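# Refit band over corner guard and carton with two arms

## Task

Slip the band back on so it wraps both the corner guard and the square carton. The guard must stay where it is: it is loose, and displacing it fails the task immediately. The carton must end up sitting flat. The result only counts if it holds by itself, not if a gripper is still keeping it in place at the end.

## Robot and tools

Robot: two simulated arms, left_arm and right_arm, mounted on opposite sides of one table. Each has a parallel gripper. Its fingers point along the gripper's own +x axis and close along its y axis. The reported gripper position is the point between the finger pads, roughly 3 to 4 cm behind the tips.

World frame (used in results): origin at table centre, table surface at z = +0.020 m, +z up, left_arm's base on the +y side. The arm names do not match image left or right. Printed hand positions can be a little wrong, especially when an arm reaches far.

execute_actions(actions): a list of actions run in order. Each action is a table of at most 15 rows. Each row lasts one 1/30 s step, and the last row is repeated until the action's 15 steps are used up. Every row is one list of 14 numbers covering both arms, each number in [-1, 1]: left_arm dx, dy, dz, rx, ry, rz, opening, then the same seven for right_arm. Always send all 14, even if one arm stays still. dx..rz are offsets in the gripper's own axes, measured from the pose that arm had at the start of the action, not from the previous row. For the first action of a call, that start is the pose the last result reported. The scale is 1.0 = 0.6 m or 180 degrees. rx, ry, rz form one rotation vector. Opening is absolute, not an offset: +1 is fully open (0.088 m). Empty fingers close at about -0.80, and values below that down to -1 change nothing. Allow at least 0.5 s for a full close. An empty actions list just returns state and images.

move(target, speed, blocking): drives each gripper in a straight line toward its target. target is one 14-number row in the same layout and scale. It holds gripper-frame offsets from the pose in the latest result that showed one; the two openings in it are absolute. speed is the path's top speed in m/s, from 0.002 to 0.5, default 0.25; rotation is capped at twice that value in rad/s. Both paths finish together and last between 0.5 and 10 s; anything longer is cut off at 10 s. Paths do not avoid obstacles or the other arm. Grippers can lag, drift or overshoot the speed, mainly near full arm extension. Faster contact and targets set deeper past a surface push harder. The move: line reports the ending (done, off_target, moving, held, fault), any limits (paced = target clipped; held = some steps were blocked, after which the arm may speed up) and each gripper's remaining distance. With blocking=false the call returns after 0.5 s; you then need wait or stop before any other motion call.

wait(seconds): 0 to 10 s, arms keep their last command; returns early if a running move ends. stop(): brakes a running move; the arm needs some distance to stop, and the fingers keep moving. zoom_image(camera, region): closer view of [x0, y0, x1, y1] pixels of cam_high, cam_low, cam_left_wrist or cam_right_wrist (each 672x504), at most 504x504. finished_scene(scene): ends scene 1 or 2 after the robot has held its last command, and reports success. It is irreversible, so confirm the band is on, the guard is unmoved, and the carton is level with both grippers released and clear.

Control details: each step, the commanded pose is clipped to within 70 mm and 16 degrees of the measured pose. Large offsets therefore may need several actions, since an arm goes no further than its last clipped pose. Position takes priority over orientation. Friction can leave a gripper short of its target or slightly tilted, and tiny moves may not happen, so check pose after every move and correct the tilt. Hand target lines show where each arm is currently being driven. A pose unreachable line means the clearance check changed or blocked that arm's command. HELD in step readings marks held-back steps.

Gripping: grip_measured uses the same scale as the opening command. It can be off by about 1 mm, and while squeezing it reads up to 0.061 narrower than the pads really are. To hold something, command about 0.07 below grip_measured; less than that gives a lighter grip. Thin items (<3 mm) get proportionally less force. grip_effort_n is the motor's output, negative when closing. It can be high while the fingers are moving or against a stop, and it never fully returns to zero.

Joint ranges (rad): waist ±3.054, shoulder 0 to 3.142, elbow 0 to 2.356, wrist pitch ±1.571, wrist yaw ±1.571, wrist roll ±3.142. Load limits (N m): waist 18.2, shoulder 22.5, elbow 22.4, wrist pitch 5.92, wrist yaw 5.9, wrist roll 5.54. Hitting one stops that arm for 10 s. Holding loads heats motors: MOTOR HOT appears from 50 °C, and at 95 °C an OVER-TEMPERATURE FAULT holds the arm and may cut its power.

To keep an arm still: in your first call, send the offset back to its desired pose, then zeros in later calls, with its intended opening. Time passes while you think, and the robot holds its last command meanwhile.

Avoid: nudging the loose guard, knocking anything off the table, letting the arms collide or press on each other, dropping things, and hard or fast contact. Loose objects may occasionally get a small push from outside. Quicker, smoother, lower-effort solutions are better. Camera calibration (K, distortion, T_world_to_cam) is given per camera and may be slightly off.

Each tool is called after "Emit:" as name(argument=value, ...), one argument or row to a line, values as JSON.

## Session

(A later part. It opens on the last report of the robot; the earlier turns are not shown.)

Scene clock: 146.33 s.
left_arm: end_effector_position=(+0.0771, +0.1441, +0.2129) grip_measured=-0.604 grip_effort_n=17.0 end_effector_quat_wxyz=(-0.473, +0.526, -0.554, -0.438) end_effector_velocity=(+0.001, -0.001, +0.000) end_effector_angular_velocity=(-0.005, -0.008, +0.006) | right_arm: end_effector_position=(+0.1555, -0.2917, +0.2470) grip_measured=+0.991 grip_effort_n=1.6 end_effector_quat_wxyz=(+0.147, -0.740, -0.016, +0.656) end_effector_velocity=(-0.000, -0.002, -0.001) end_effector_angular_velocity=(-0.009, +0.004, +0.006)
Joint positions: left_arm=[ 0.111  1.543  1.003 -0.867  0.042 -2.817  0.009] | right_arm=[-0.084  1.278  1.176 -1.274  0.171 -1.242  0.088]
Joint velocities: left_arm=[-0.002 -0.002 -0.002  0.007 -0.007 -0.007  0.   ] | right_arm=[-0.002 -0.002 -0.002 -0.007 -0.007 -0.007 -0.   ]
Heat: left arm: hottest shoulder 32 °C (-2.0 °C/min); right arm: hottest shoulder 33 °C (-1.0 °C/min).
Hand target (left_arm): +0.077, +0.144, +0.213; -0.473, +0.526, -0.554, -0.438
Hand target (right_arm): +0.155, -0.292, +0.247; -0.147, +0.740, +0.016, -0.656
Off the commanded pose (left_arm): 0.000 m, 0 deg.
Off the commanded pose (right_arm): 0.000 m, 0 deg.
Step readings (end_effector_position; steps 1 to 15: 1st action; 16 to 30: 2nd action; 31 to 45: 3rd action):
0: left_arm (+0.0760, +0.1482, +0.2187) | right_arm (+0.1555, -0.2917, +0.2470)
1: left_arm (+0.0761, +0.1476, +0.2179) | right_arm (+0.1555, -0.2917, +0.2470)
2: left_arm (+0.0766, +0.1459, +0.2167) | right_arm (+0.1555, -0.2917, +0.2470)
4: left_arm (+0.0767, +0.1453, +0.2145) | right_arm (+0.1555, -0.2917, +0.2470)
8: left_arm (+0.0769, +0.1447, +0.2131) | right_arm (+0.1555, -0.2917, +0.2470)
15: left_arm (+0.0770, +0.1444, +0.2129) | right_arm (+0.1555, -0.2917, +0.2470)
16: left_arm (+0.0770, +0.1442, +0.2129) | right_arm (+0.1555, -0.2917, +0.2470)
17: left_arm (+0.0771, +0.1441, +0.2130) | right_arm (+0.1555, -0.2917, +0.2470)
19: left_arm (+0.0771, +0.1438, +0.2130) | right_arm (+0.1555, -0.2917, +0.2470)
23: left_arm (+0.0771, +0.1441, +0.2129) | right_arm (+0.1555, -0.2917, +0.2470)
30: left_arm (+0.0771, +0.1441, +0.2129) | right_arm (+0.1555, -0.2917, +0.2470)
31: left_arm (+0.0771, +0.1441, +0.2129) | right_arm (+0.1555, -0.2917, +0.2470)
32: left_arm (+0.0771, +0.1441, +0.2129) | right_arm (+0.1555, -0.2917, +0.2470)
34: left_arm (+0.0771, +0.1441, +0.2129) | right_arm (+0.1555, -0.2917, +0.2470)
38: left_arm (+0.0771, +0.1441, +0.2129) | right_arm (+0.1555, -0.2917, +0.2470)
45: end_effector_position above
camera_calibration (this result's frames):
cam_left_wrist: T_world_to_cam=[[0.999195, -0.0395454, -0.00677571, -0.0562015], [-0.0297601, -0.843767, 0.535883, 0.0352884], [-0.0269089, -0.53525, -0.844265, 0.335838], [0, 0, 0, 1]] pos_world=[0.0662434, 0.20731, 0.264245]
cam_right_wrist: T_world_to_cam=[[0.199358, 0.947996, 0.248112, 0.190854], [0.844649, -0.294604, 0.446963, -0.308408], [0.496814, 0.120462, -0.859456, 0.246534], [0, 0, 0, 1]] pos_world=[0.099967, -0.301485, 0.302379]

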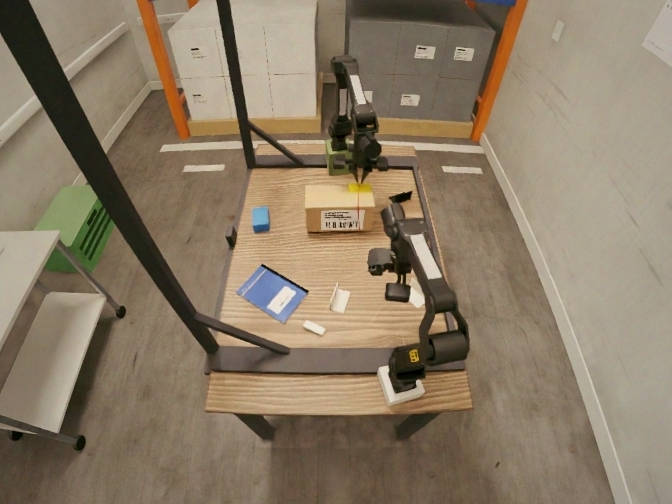

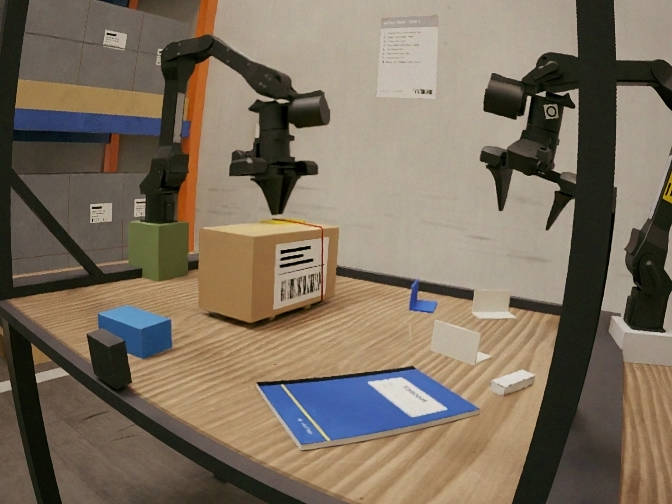

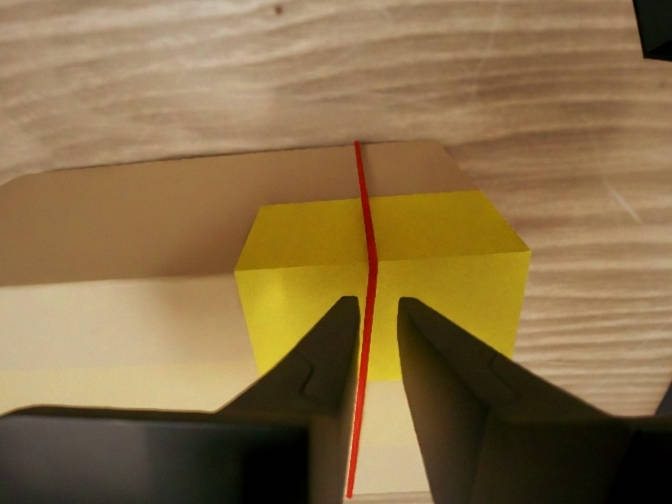

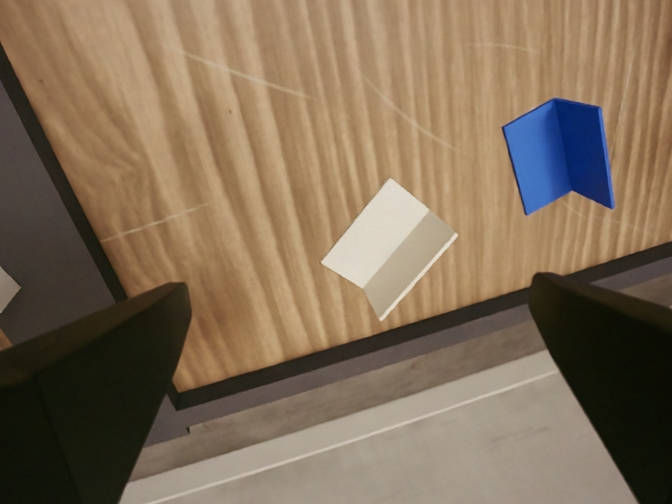

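Emit:
move(
  target=[-0.14,0.02,-0.08,0,-0.05,0,0.6,0,0,0,0,0,0,1],
  speed=0.2,
)

Emit:
zoom_image(
  camera="cam_high",
  region=[280,150,400,250],
)

Scene clock: 150.33 s.
left_arm: end_effector_position=(+0.0615, +0.1137, +0.3051) grip_measured=+0.597 grip_effort_n=16.5 end_effector_quat_wxyz=(-0.512, +0.491, -0.519, -0.477) end_effector_velocity=(+0.000, -0.000, +0.005) end_effector_angular_velocity=(-0.011, -0.009, +0.034) | right_arm: end_effector_position=(+0.1555, -0.2917, +0.2470) grip_measured=+0.991 grip_effort_n=1.2 end_effector_quat_wxyz=(+0.147, -0.740, -0.016, +0.656) end_effector_velocity=(+0.002, -0.002, -0.000) end_effector_angular_velocity=(-0.003, -0.004, -0.025)
Joint positions: left_arm=[ 0.016  1.723  1.576 -1.402 -0.003 -2.907  0.068] | right_arm=[-0.084  1.278  1.176 -1.274  0.171 -1.242  0.088]
Joint velocities: left_arm=[-0.002 -0.007  0.012 -0.007 -0.007 -0.037  0.   ] | right_arm=[-0.002 -0.002 -0.002 -0.007  0.007  0.022 -0.   ]
Heat: left arm: hottest shoulder 32 °C (-2.0 °C/min); right arm: hottest shoulder 33 °C (-1.0 °C/min).
Hand target (left_arm): +0.062, +0.112, +0.303; +0.515, -0.490, +0.515, +0.479
Hand target (right_arm): +0.155, -0.292, +0.247; -0.147, +0.740, +0.016, -0.656
Off the commanded pose (left_arm): 0.002 m, 1 deg.
Off the commanded pose (right_arm): 0.000 m, 0 deg.
move: done
camera_calibration (this result's frames):
cam_left_wrist: T_world_to_cam=[[0.999225, -0.03862, -0.00759505, -0.0410692], [-0.0322285, -0.913579, 0.405382, 0.00763056], [-0.0225945, -0.404823, -0.914116, 0.403179], [0, 0, 0, 1]] pos_world=[0.0503929, 0.168601, 0.365147]
cam_right_wrist: T_world_to_cam=[[0.199358, 0.947996, 0.248112, 0.190854], [0.844649, -0.294604, 0.446963, -0.308408], [0.496814, 0.120462, -0.859456, 0.246534], [0, 0, 0, 1]] pos_world=[0.099967, -0.301485, 0.302379]

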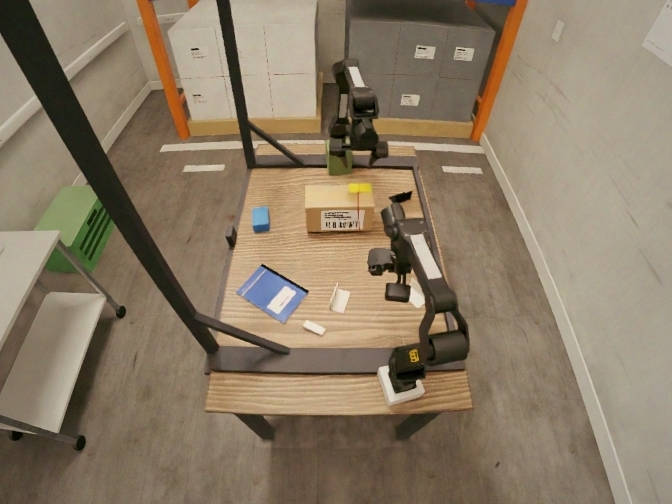

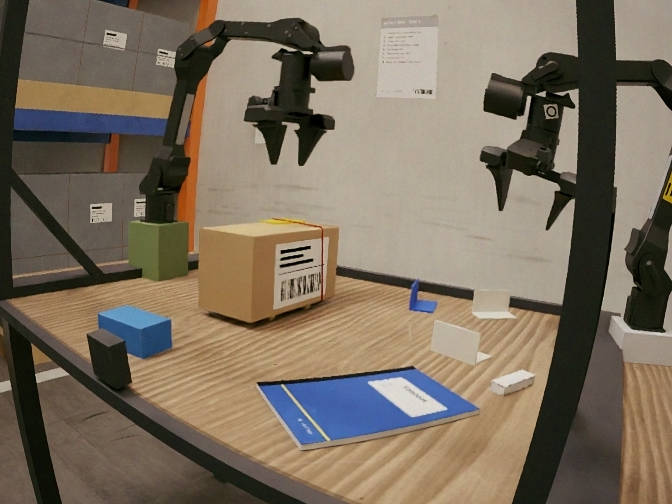

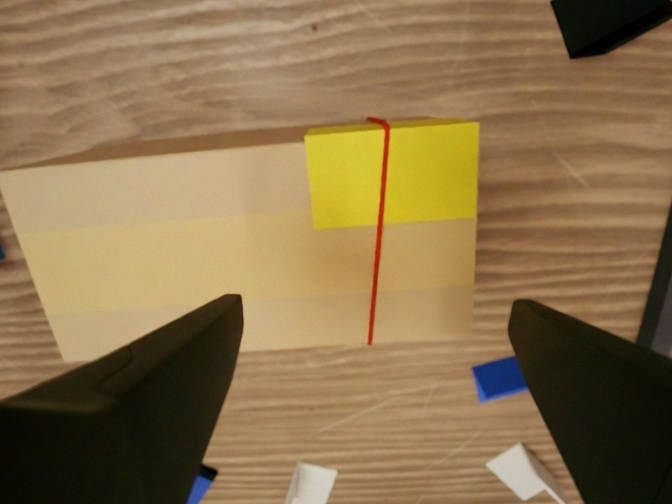

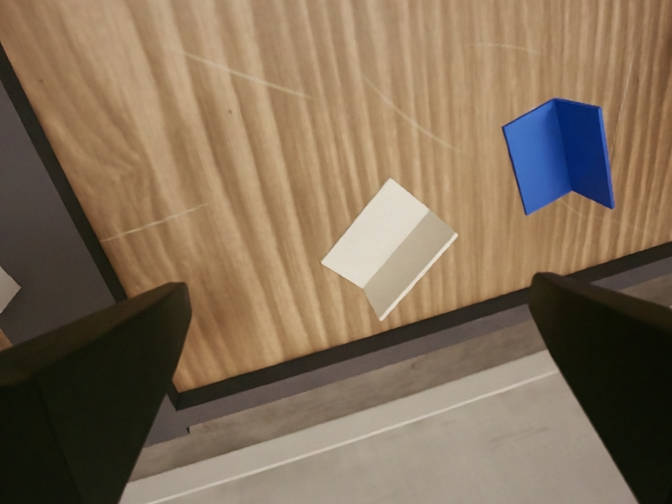

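Region (280, 150, 400, 250) of cam_high's 672x504 image, scaled by 4.200, with more detail than that image has.

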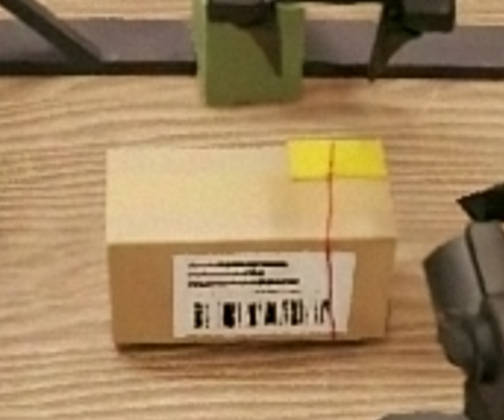

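Emit:
move(
  target=[0.145,-0.012,-0.14,0,0,0,-0.55,0,0,0,0,0,0,1],
  speed=0.2,
)

Scene clock: 159.60 s.
left_arm: end_effector_position=(+0.0658, +0.0300, +0.2245) grip_measured=-0.547 grip_effort_n=-15.6 end_effector_quat_wxyz=(-0.511, +0.493, -0.522, -0.473) end_effector_velocity=(-0.000, +0.002, +0.000) end_effector_angular_velocity=(+0.008, -0.006, +0.005) | right_arm: end_effector_position=(+0.1555, -0.2917, +0.2470) grip_measured=+0.991 grip_effort_n=1.6 end_effector_quat_wxyz=(+0.147, -0.740, -0.016, +0.656) end_effector_velocity=(+0.002, -0.003, -0.002) end_effector_angular_velocity=(-0.010, -0.007, -0.011)
Joint positions: left_arm=[-0.009  2.05   1.689 -1.178 -0.003 -2.929  0.012] | right_arm=[-0.084  1.278  1.176 -1.274  0.171 -1.242  0.088]
Joint velocities: left_arm=[-0.002 -0.002 -0.002 -0.007 -0.007 -0.007 -0.   ] | right_arm=[-0.002 -0.002 -0.007 -0.007  0.007  0.007 -0.   ]
Heat: left arm: hottest shoulder 32 °C (-1.0 °C/min); right arm: hottest shoulder 33 °C (-1.0 °C/min).
Hand target (left_arm): +0.065, +0.028, +0.219; +0.512, -0.491, +0.519, +0.476
Hand target (right_arm): +0.155, -0.292, +0.247; -0.147, +0.740, +0.016, -0.656
Off the commanded pose (left_arm): 0.006 m, 1 deg.
Off the commanded pose (right_arm): 0.000 m, 0 deg.
move: done
camera_calibration (this result's frames):
cam_left_wrist: T_world_to_cam=[[0.999093, -0.0421264, -0.00618809, -0.0494511], [-0.0357771, -0.909384, 0.414416, -0.0378694], [-0.0230852, -0.413819, -0.910066, 0.295076], [0, 0, 0, 1]] pos_world=[0.0548633, 0.0855872, 0.283927]
cam_right_wrist: T_world_to_cam=[[0.199358, 0.947996, 0.248112, 0.190854], [0.844649, -0.294604, 0.446963, -0.308408], [0.496814, 0.120462, -0.859456, 0.246534], [0, 0, 0, 1]] pos_world=[0.099967, -0.301485, 0.302379]

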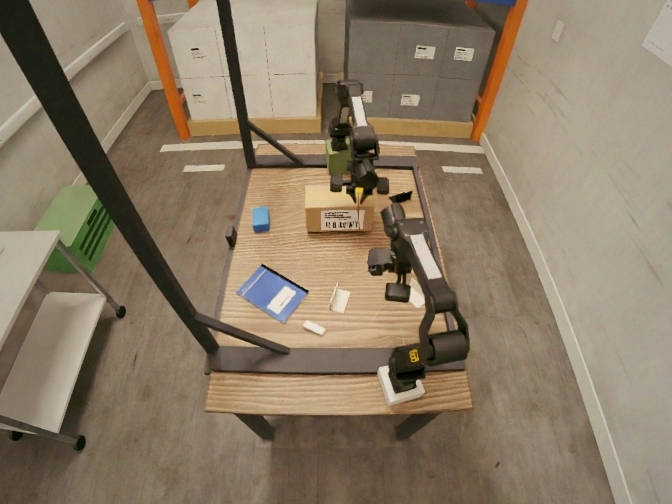

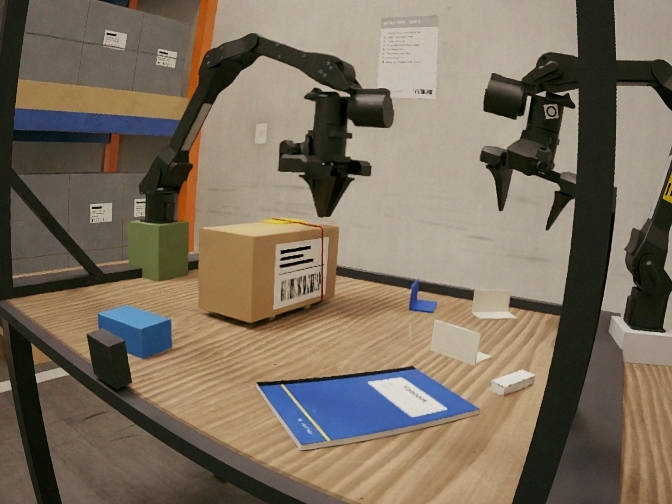

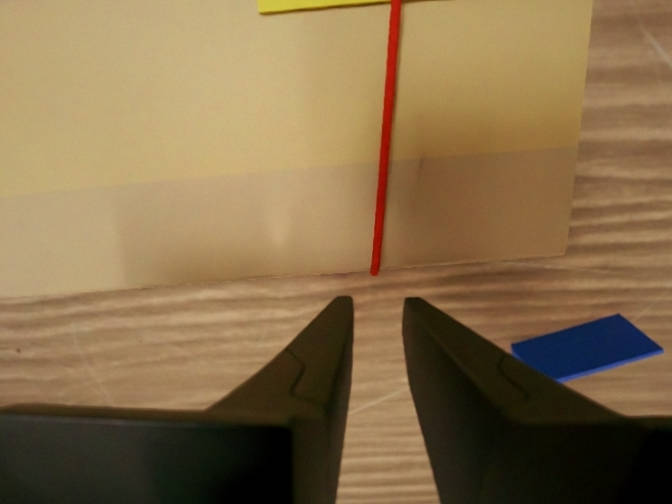

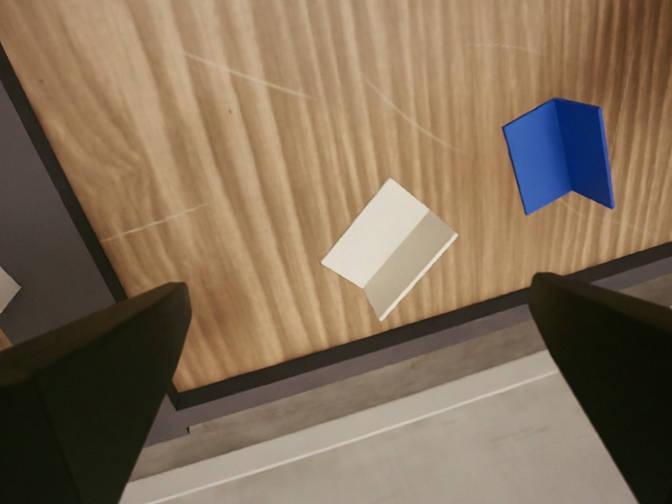

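Emit:
execute_actions(
  actions=[
    [[0.03,-0.01,0.028,0,0,0,-0.55,0,0,0,0,0,0,1]],
  ],
)

Scene clock: 171.33 s.
left_arm: end_effector_position=(+0.0720, +0.0436, +0.2050) grip_measured=-0.547 grip_effort_n=-15.6 end_effector_quat_wxyz=(-0.510, +0.492, -0.522, -0.475) end_effector_velocity=(+0.002, +0.003, +0.000) end_effector_angular_velocity=(+0.011, -0.020, +0.020) | right_arm: end_effector_position=(+0.1555, -0.2917, +0.2470) grip_measured=+0.991 grip_effort_n=1.2 end_effector_quat_wxyz=(+0.147, -0.740, -0.016, +0.656) end_effector_velocity=(+0.001, -0.001, +0.001) end_effector_angular_velocity=(-0.003, +0.008, -0.013)
Joint positions: left_arm=[ 0.013  2.016  1.561 -1.086 -0.    -2.91   0.012] | right_arm=[-0.084  1.278  1.176 -1.274  0.171 -1.242  0.088]
Joint velocities: left_arm=[-0.002 -0.002 -0.002 -0.007 -0.022 -0.022 -0.   ] | right_arm=[-0.007 -0.002  0.002 -0.007 -0.007  0.007 -0.   ]
Heat: left arm: hottest shoulder 34 °C (+1.0 °C/min); right arm: hottest shoulder 33 °C (-1.0 °C/min).
Hand target (left_arm): +0.073, +0.046, +0.206; +0.511, -0.493, +0.522, +0.473
Hand target (right_arm): +0.155, -0.292, +0.247; -0.147, +0.740, +0.016, -0.656
Off the commanded pose (left_arm): 0.003 m, 0 deg.
Off the commanded pose (right_arm): 0.000 m, 0 deg.
Step readings (end_effector_position):
0: left_arm (+0.0658, +0.0300, +0.2245) | right_arm (+0.1555, -0.2917, +0.2470)
1: left_arm (+0.0661, +0.0302, +0.2215) | right_arm (+0.1555, -0.2917, +0.2470)
2: left_arm (+0.0670, +0.0315, +0.2185) | right_arm (+0.1555, -0.2917, +0.2470)
4: left_arm (+0.0692, +0.0399, +0.2105) | right_arm (+0.1555, -0.2917, +0.2470)
8: left_arm (+0.0720, +0.0422, +0.2069) | right_arm (+0.1555, -0.2917, +0.2470)
15: end_effector_position above
camera_calibration (this result's frames):
cam_left_wrist: T_world_to_cam=[[0.999208, -0.0387693, -0.00899524, -0.0547722], [-0.0315939, -0.910128, 0.41312, -0.0172759], [-0.0242032, -0.412509, -0.910632, 0.283277], [0, 0, 0, 1]] pos_world=[0.0610392, 0.0990073, 0.264605]
cam_right_wrist: T_world_to_cam=[[0.199358, 0.947996, 0.248112, 0.190854], [0.844649, -0.294604, 0.446963, -0.308408], [0.496814, 0.120462, -0.859456, 0.246534], [0, 0, 0, 1]] pos_world=[0.099967, -0.301485, 0.302379]

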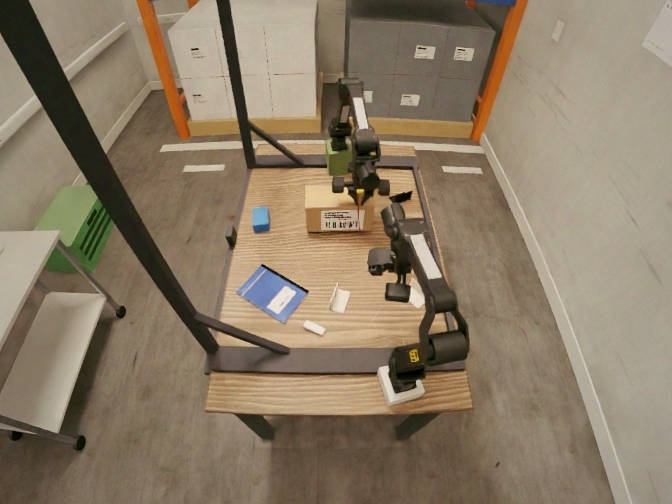

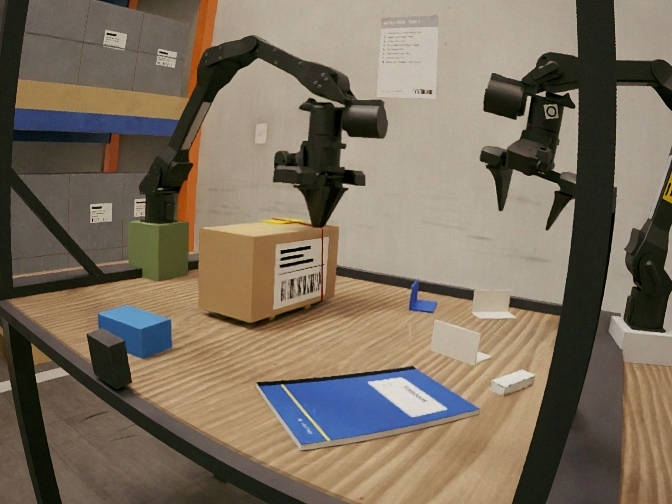

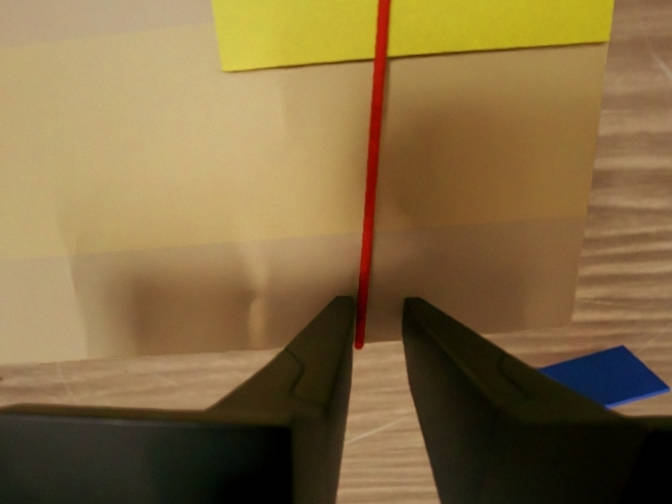

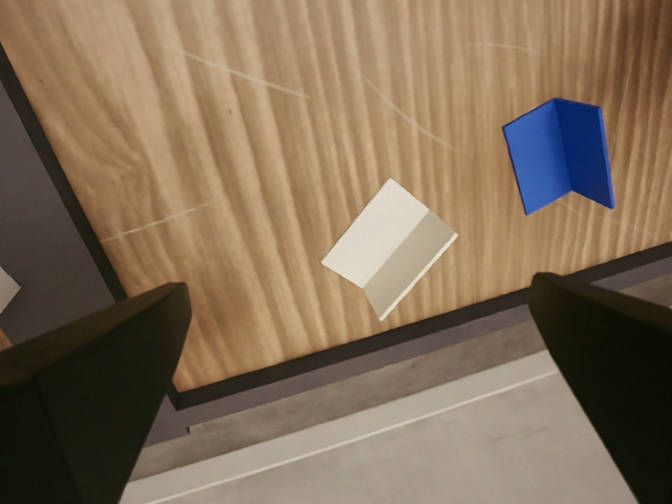

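Emit:
execute_actions(
  actions=[
    [[0,0.013,0,0,0,0,-0.55,0,0,0,0,0,0,1]],
  ],
)

Scene clock: 176.03 s.
left_arm: end_effector_position=(+0.0654, +0.0427, +0.2047) grip_measured=-0.547 grip_effort_n=-15.6 end_effector_quat_wxyz=(-0.511, +0.491, -0.522, -0.474) end_effector_velocity=(-0.002, +0.002, +0.002) end_effector_angular_velocity=(+0.001, +0.008, +0.005) | right_arm: end_effector_position=(+0.1555, -0.2917, +0.2470) grip_measured=+0.991 grip_effort_n=1.2 end_effector_quat_wxyz=(+0.147, -0.740, -0.016, +0.656) end_effector_velocity=(-0.000, -0.001, +0.001) end_effector_angular_velocity=(-0.007, +0.002, +0.020)
Joint positions: left_arm=[-0.004  2.016  1.56  -1.085 -0.    -2.924  0.012] | right_arm=[-0.084  1.278  1.176 -1.274  0.171 -1.242  0.088]
Joint velocities: left_arm=[-0.002 -0.007 -0.002 -0.007  0.007 -0.007 -0.   ] | right_arm=[-0.002 -0.002  0.002 -0.007 -0.007 -0.022 -0.   ]
Heat: left arm: hottest shoulder 35 °C (+3.1 °C/min); right arm: hottest shoulder 33 °C (-1.0 °C/min).
Hand target (left_arm): +0.064, +0.044, +0.205; +0.510, -0.492, +0.522, +0.475
Hand target (right_arm): +0.155, -0.292, +0.247; -0.147, +0.740, +0.016, -0.656
Off the commanded pose (left_arm): 0.002 m, 0 deg.
Off the commanded pose (right_arm): 0.000 m, 0 deg.
Step readings (end_effector_position):
0: left_arm (+0.0721, +0.0438, +0.2047) | right_arm (+0.1555, -0.2917, +0.2470)
1: left_arm (+0.0718, +0.0437, +0.2047) | right_arm (+0.1555, -0.2917, +0.2470)
2: left_arm (+0.0711, +0.0436, +0.2047) | right_arm (+0.1555, -0.2917, +0.2470)
4: left_arm (+0.0685, +0.0432, +0.2047) | right_arm (+0.1555, -0.2917, +0.2470)
8: left_arm (+0.0654, +0.0427, +0.2047) | right_arm (+0.1555, -0.2917, +0.2470)
15: end_effector_position above
camera_calibration (this result's frames):
cam_left_wrist: T_world_to_cam=[[0.999064, -0.0422027, -0.00946877, -0.0479827], [-0.0345337, -0.910144, 0.412851, -0.017887], [-0.0260414, -0.412138, -0.910749, 0.282535], [0, 0, 0, 1]] pos_world=[0.0546777, 0.0981387, 0.264249]
cam_right_wrist: T_world_to_cam=[[0.199358, 0.947996, 0.248112, 0.190854], [0.844649, -0.294604, 0.446963, -0.308408], [0.496814, 0.120462, -0.859456, 0.246534], [0, 0, 0, 1]] pos_world=[0.099967, -0.301485, 0.302379]

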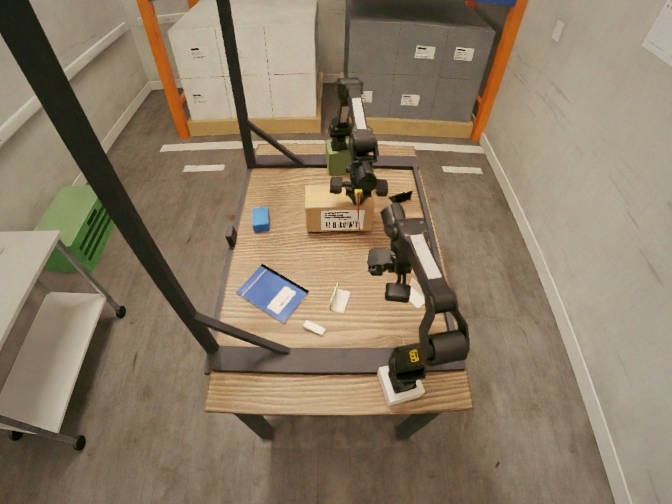

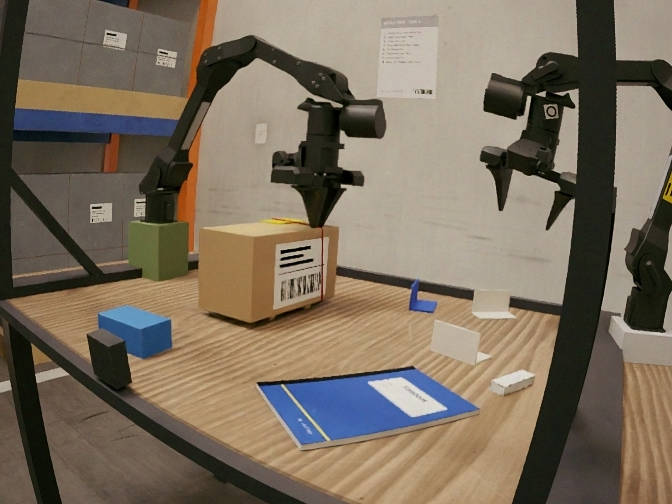

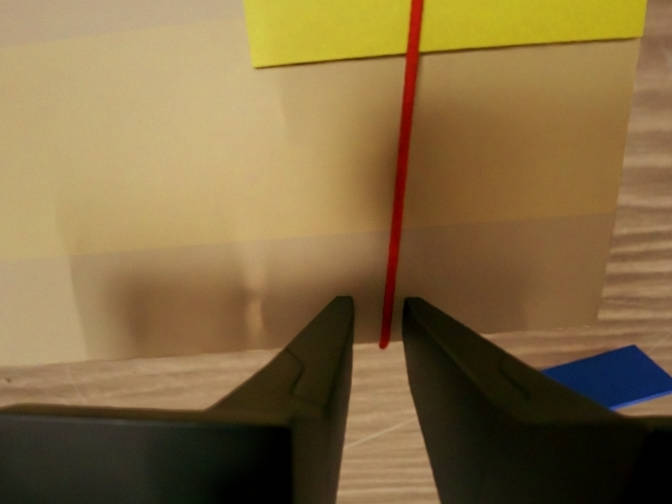

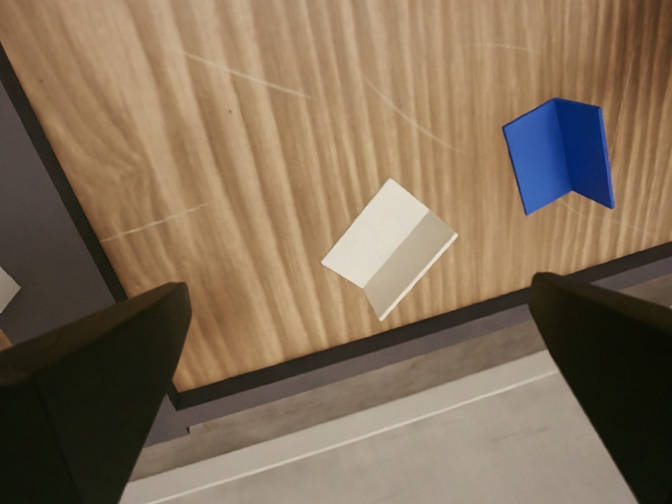

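Emit:
execute_actions(
  actions=[
    [[0.022,-0.003,0,0,0,0,-0.55,0,0,0,0,0,0,1]],
    [[0.022,0,0,0,0,0,-0.55,0,0,0,0,0,0,1]],
    [[0.022,0,0,0,0,0,-0.7,0,0,0,0,0,0,1]],
    [[0.022,0,0,0,0,0,-0.95,0,0,0,0,0,0,1]],
  ],
)

Scene clock: 182.13 s.
left_arm: end_effector_position=(+0.0651, +0.0396, +0.2008) grip_measured=-0.815 grip_effort_n=-83.5 end_effector_quat_wxyz=(-0.498, +0.508, -0.535, -0.456) end_effector_velocity=(-0.000, +0.002, -0.002) end_effector_angular_velocity=(+0.013, -0.006, -0.009) | right_arm: end_effector_position=(+0.1555, -0.2917, +0.2470) grip_measured=+0.991 grip_effort_n=1.2 end_effector_quat_wxyz=(+0.147, -0.740, -0.016, +0.656) end_effector_velocity=(-0.002, -0.006, -0.003) end_effector_angular_velocity=(-0.029, +0.019, -0.005)
Joint positions: left_arm=[-0.005  1.983  1.491 -0.99   0.002 -2.924  0.   ] | right_arm=[-0.084  1.278  1.176 -1.274  0.171 -1.242  0.088]
Joint velocities: left_arm=[-0.002  0.002 -0.002 -0.007 -0.007  0.007  0.   ] | right_arm=[-0.002 -0.002 -0.007 -0.022 -0.022  0.007  0.   ]
Heat: left arm: hottest shoulder 36 °C (+4.0 °C/min); right arm: hottest shoulder 33 °C (+0.0 °C/min).
Hand target (left_arm): +0.065, +0.041, +0.188; +0.502, -0.502, +0.531, +0.462
Hand target (right_arm): +0.155, -0.292, +0.247; -0.147, +0.740, +0.016, -0.656
Off the commanded pose (left_arm): 0.013 m, 1 deg.
Off the commanded pose (right_arm): 0.000 m, 0 deg.
Step readings (end_effector_position; steps 1 to 15: 1st action; 16 to 30: 2nd action; 31 to 45: 3rd action; 46 to 60: 4th action):
0: left_arm (+0.0654, +0.0427, +0.2047) | right_arm (+0.1555, -0.2917, +0.2470)
1: left_arm (+0.0655, +0.0425, +0.2039) | right_arm (+0.1555, -0.2917, +0.2470)
2: left_arm (+0.0654, +0.0427, +0.2026) | right_arm (+0.1555, -0.2917, +0.2470)
4: left_arm (+0.0654, +0.0429, +0.2015) | right_arm (+0.1555, -0.2917, +0.2470)
8: left_arm (+0.0654, +0.0429, +0.2014) | right_arm (+0.1555, -0.2917, +0.2470)
15: left_arm (+0.0654, +0.0429, +0.2013) | right_arm (+0.1555, -0.2917, +0.2470)
16: left_arm (+0.0654, +0.0430, +0.2009) | right_arm (+0.1555, -0.2917, +0.2470)
17: left_arm (+0.0654, +0.0430, +0.2008) | right_arm (+0.1555, -0.2917, +0.2470)
19: left_arm (+0.0654, +0.0433, +0.2007) | right_arm (+0.1555, -0.2917, +0.2470)
23: left_arm (+0.0653, +0.0434, +0.2006) | right_arm (+0.1555, -0.2917, +0.2470)
30: left_arm (+0.0653, +0.0434, +0.2007) | right_arm (+0.1555, -0.2917, +0.2470)
31: left_arm (+0.0653, +0.0434, +0.2006) | right_arm (+0.1555, -0.2917, +0.2470)
32: left_arm (+0.0651, +0.0423, +0.2007) | right_arm (+0.1555, -0.2917, +0.2470)
34: left_arm (+0.0648, +0.0418, +0.2007) | right_arm (+0.1555, -0.2917, +0.2470)
38: left_arm (+0.0648, +0.0414, +0.2006) | right_arm (+0.1555, -0.2917, +0.2470)
45: left_arm (+0.0649, +0.0412, +0.2007) | right_arm (+0.1555, -0.2917, +0.2470)
46: left_arm (+0.0649, +0.0409, +0.2006) | right_arm (+0.1555, -0.2917, +0.2470)
47: left_arm (+0.0651, +0.0396, +0.2008) | right_arm (+0.1555, -0.2917, +0.2470)
49: left_arm (+0.0651, +0.0396, +0.2007) | right_arm (+0.1555, -0.2917, +0.2470)
53: left_arm (+0.0651, +0.0395, +0.2008) | right_arm (+0.1555, -0.2917, +0.2470)
60: end_effector_position above
camera_calibration (this result's frames):
cam_left_wrist: T_world_to_cam=[[0.999058, -0.0433912, -0.000117102, -0.0496581], [-0.0383208, -0.883575, 0.466719, -0.0307561], [-0.0203549, -0.466275, -0.884406, 0.274159], [0, 0, 0, 1]] pos_world=[0.0540132, 0.0985033, 0.256816]
cam_right_wrist: T_world_to_cam=[[0.199358, 0.947996, 0.248112, 0.190854], [0.844649, -0.294604, 0.446963, -0.308408], [0.496814, 0.120462, -0.859456, 0.246534], [0, 0, 0, 1]] pos_world=[0.099967, -0.301485, 0.302379]

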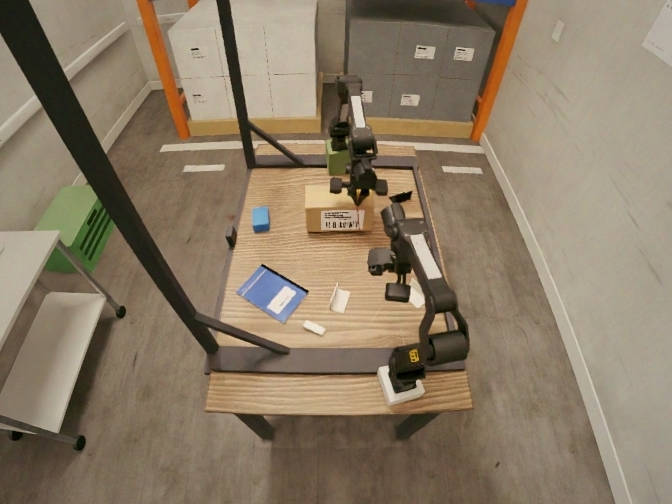

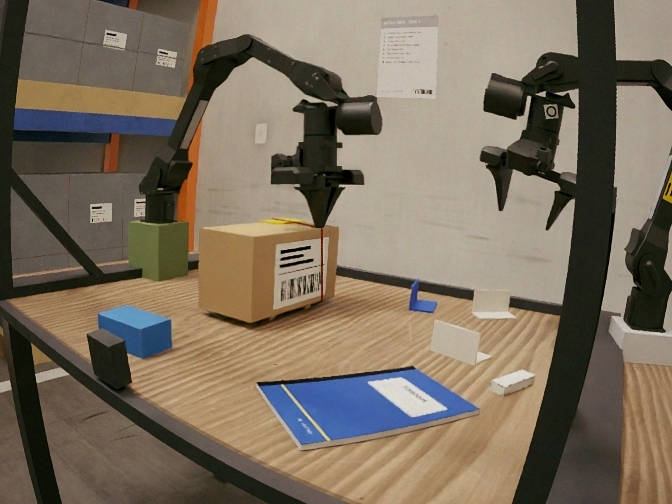

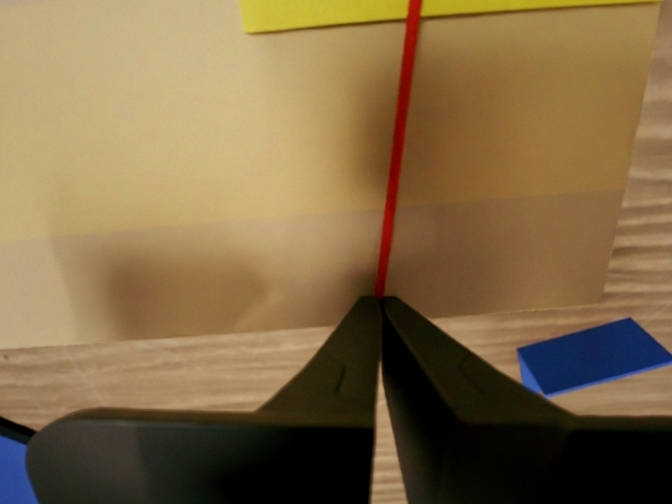

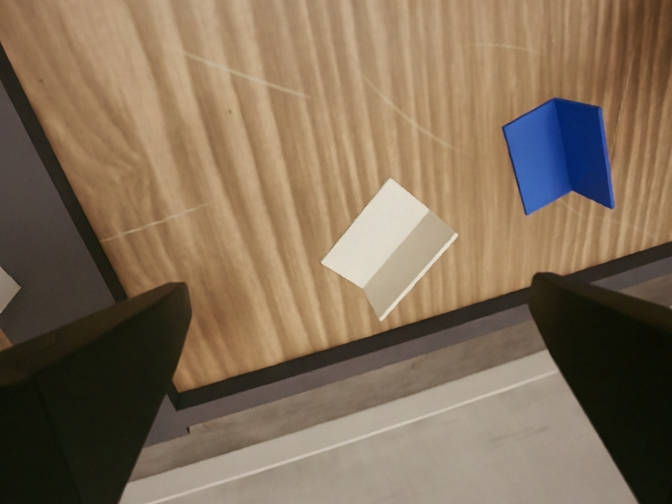

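Emit:
move(
  target=[-0.035,0,-0.035,0,0,0,-0.95,0,0,0,0,0,0,1],
  speed=0.04,
)

Emit:
zoom_image(
  camera="cam_low",
  region=[180,170,380,330],
)

Scene clock: 186.77 s.
left_arm: end_effector_position=(+0.0651, +0.0289, +0.2190) grip_measured=-0.815 grip_effort_n=-83.5 end_effector_quat_wxyz=(-0.503, +0.501, -0.530, -0.464) end_effector_velocity=(-0.000, +0.004, -0.002) end_effector_angular_velocity=(+0.028, -0.003, +0.005) | right_arm: end_effector_position=(+0.1555, -0.2917, +0.2470) grip_measured=+0.991 grip_effort_n=1.2 end_effector_quat_wxyz=(+0.147, -0.740, -0.016, +0.656) end_effector_velocity=(-0.001, -0.000, -0.001) end_effector_angular_velocity=(+0.000, +0.006, +0.006)
Joint positions: left_arm=[-0.009  2.029  1.634 -1.111  0.001 -2.929  0.   ] | right_arm=[-0.084  1.278  1.176 -1.274  0.171 -1.242  0.088]
Joint velocities: left_arm=[-0.002  0.007  0.002 -0.022 -0.007 -0.007  0.   ] | right_arm=[-0.002 -0.002 -0.007  0.007 -0.007 -0.007 -0.   ]
Heat: left arm: hottest shoulder 36 °C (+3.0 °C/min); right arm: hottest shoulder 33 °C (+0.0 °C/min).
Hand target (left_arm): +0.063, +0.021, +0.223; +0.498, -0.508, +0.535, +0.456
Hand target (right_arm): +0.155, -0.292, +0.247; -0.147, +0.740, +0.016, -0.656
Off the commanded pose (left_arm): 0.010 m, 1 deg.
Off the commanded pose (right_arm): 0.000 m, 0 deg.
move: off_target (left_arm)
camera_calibration (this result's frames):
cam_left_wrist: T_world_to_cam=[[0.99909, -0.0424776, -0.00378425, -0.0493312], [-0.0363698, -0.895033, 0.444514, -0.0436383], [-0.0222689, -0.443972, -0.895764, 0.287272], [0, 0, 0, 1]] pos_world=[0.0540964, 0.0863874, 0.276539]
cam_right_wrist: T_world_to_cam=[[0.199358, 0.947996, 0.248112, 0.190854], [0.844649, -0.294604, 0.446963, -0.308408], [0.496814, 0.120462, -0.859456, 0.246534], [0, 0, 0, 1]] pos_world=[0.099967, -0.301485, 0.302379]

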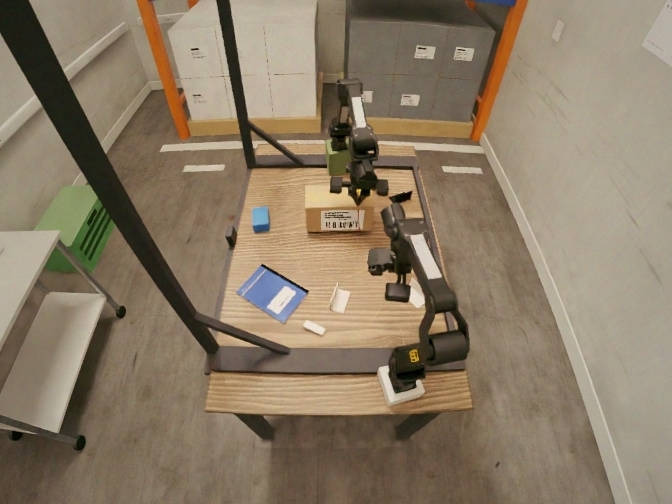

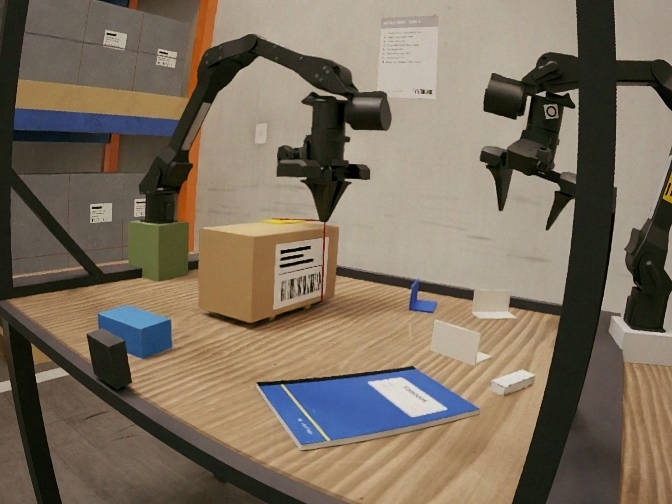

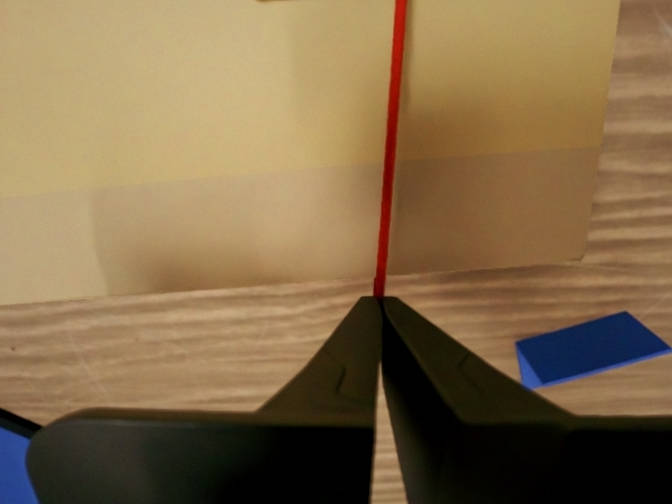

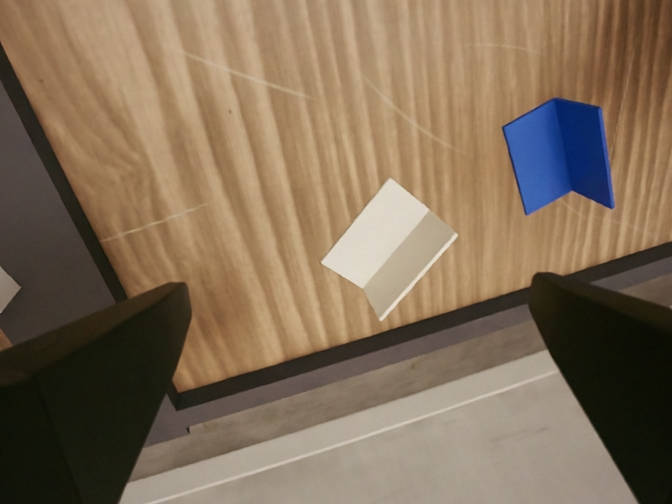

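Region (180, 170, 380, 330) of cam_low's 672x504 image, scaled by 2.520, with more detail than that image has; it fills the top 403 rows of this view, and the rest is white.

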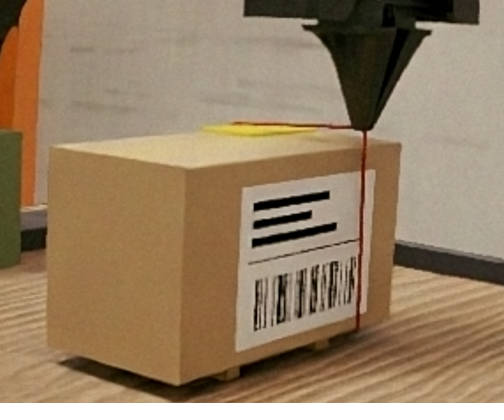

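Emit:
move(
  target=[0,-0.035,-0.02,0,0,0,-0.95,0,0,0,0,0,0,1],
  speed=0.03,
)

Emit:
zoom_image(
  camera="cam_high",
  region=[280,150,400,250],
)

Scene clock: 190.90 s.
left_arm: end_effector_position=(+0.0840, +0.0239, +0.2163) grip_measured=-0.815 grip_effort_n=-83.5 end_effector_quat_wxyz=(-0.508, +0.496, -0.523, -0.472) end_effector_velocity=(-0.002, -0.001, +0.003) end_effector_angular_velocity=(-0.004, +0.006, -0.010) | right_arm: end_effector_position=(+0.1555, -0.2917, +0.2470) grip_measured=+0.991 grip_effort_n=1.2 end_effector_quat_wxyz=(+0.147, -0.740, -0.016, +0.656) end_effector_velocity=(-0.003, -0.003, -0.001) end_effector_angular_velocity=(-0.012, +0.019, +0.014)
Joint positions: left_arm=[ 0.034  2.085  1.708 -1.155  0.    -2.891  0.   ] | right_arm=[-0.084  1.278  1.176 -1.274  0.171 -1.242  0.088]
Joint velocities: left_arm=[-0.002 -0.002  0.007 -0.007  0.007  0.007  0.   ] | right_arm=[ 0.002 -0.002 -0.002 -0.007 -0.022 -0.007  0.   ]
Heat: left arm: hottest shoulder 36 °C (+3.0 °C/min); right arm: hottest shoulder 33 °C (+0.0 °C/min).
Hand target (left_arm): +0.085, +0.016, +0.220; +0.503, -0.502, +0.530, +0.464
Hand target (right_arm): +0.155, -0.292, +0.247; -0.147, +0.740, +0.016, -0.656
Off the commanded pose (left_arm): 0.009 m, 2 deg.
Off the commanded pose (right_arm): 0.000 m, 0 deg.
move: off_target (left_arm)
camera_calibration (this result's frames):
cam_left_wrist: T_world_to_cam=[[0.999295, -0.0369386, -0.0066803, -0.0679443], [-0.0306826, -0.90629, 0.421541, -0.041495], [-0.0216254, -0.421039, -0.906785, 0.284839], [0, 0, 0, 1]] pos_world=[0.072783, 0.0798124, 0.275326]
cam_right_wrist: T_world_to_cam=[[0.199358, 0.947996, 0.248112, 0.190854], [0.844649, -0.294604, 0.446963, -0.308408], [0.496814, 0.120462, -0.859456, 0.246534], [0, 0, 0, 1]] pos_world=[0.099967, -0.301485, 0.302379]

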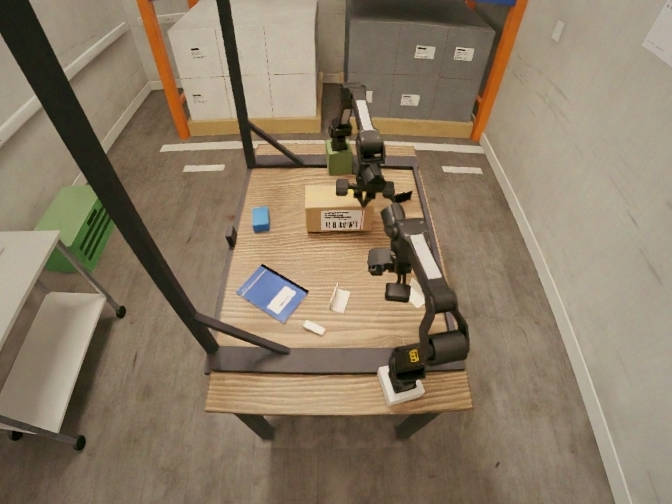

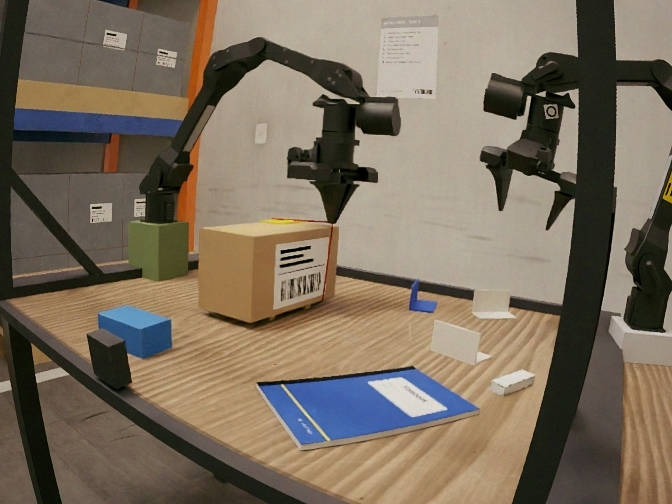

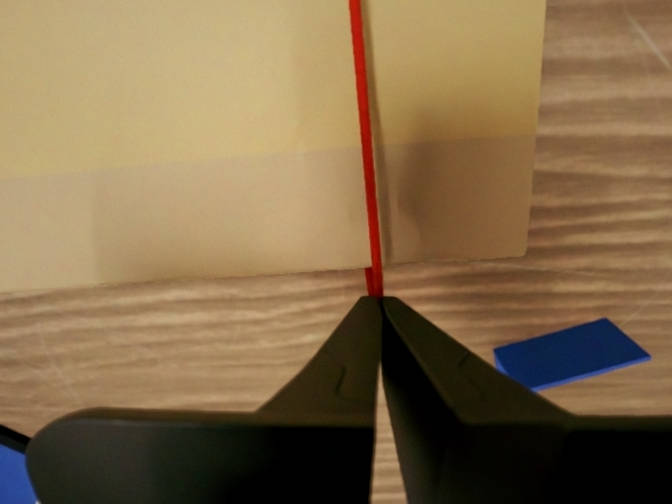

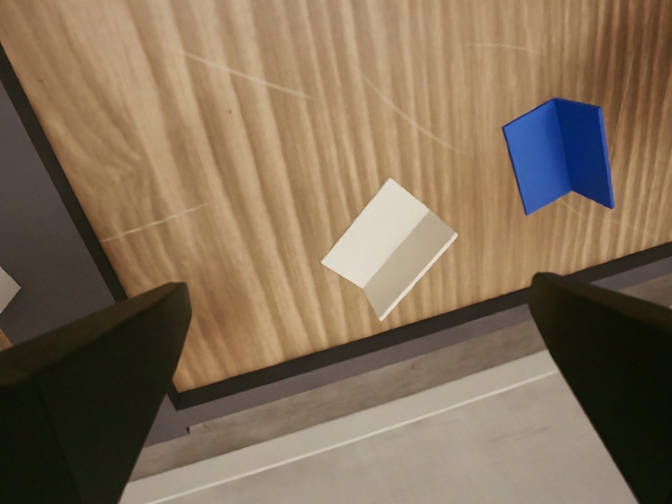

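Region (280, 150, 400, 250) of cam_high's 672x504 image, scaled by 4.200, with more detail than that image has.

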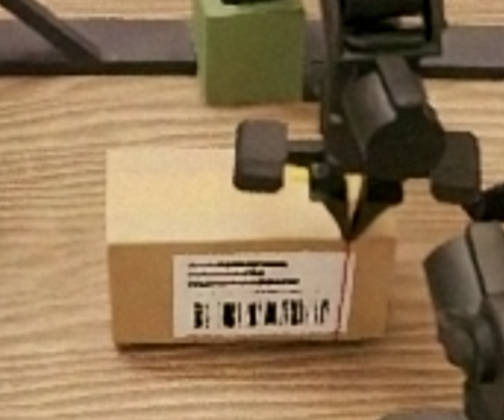

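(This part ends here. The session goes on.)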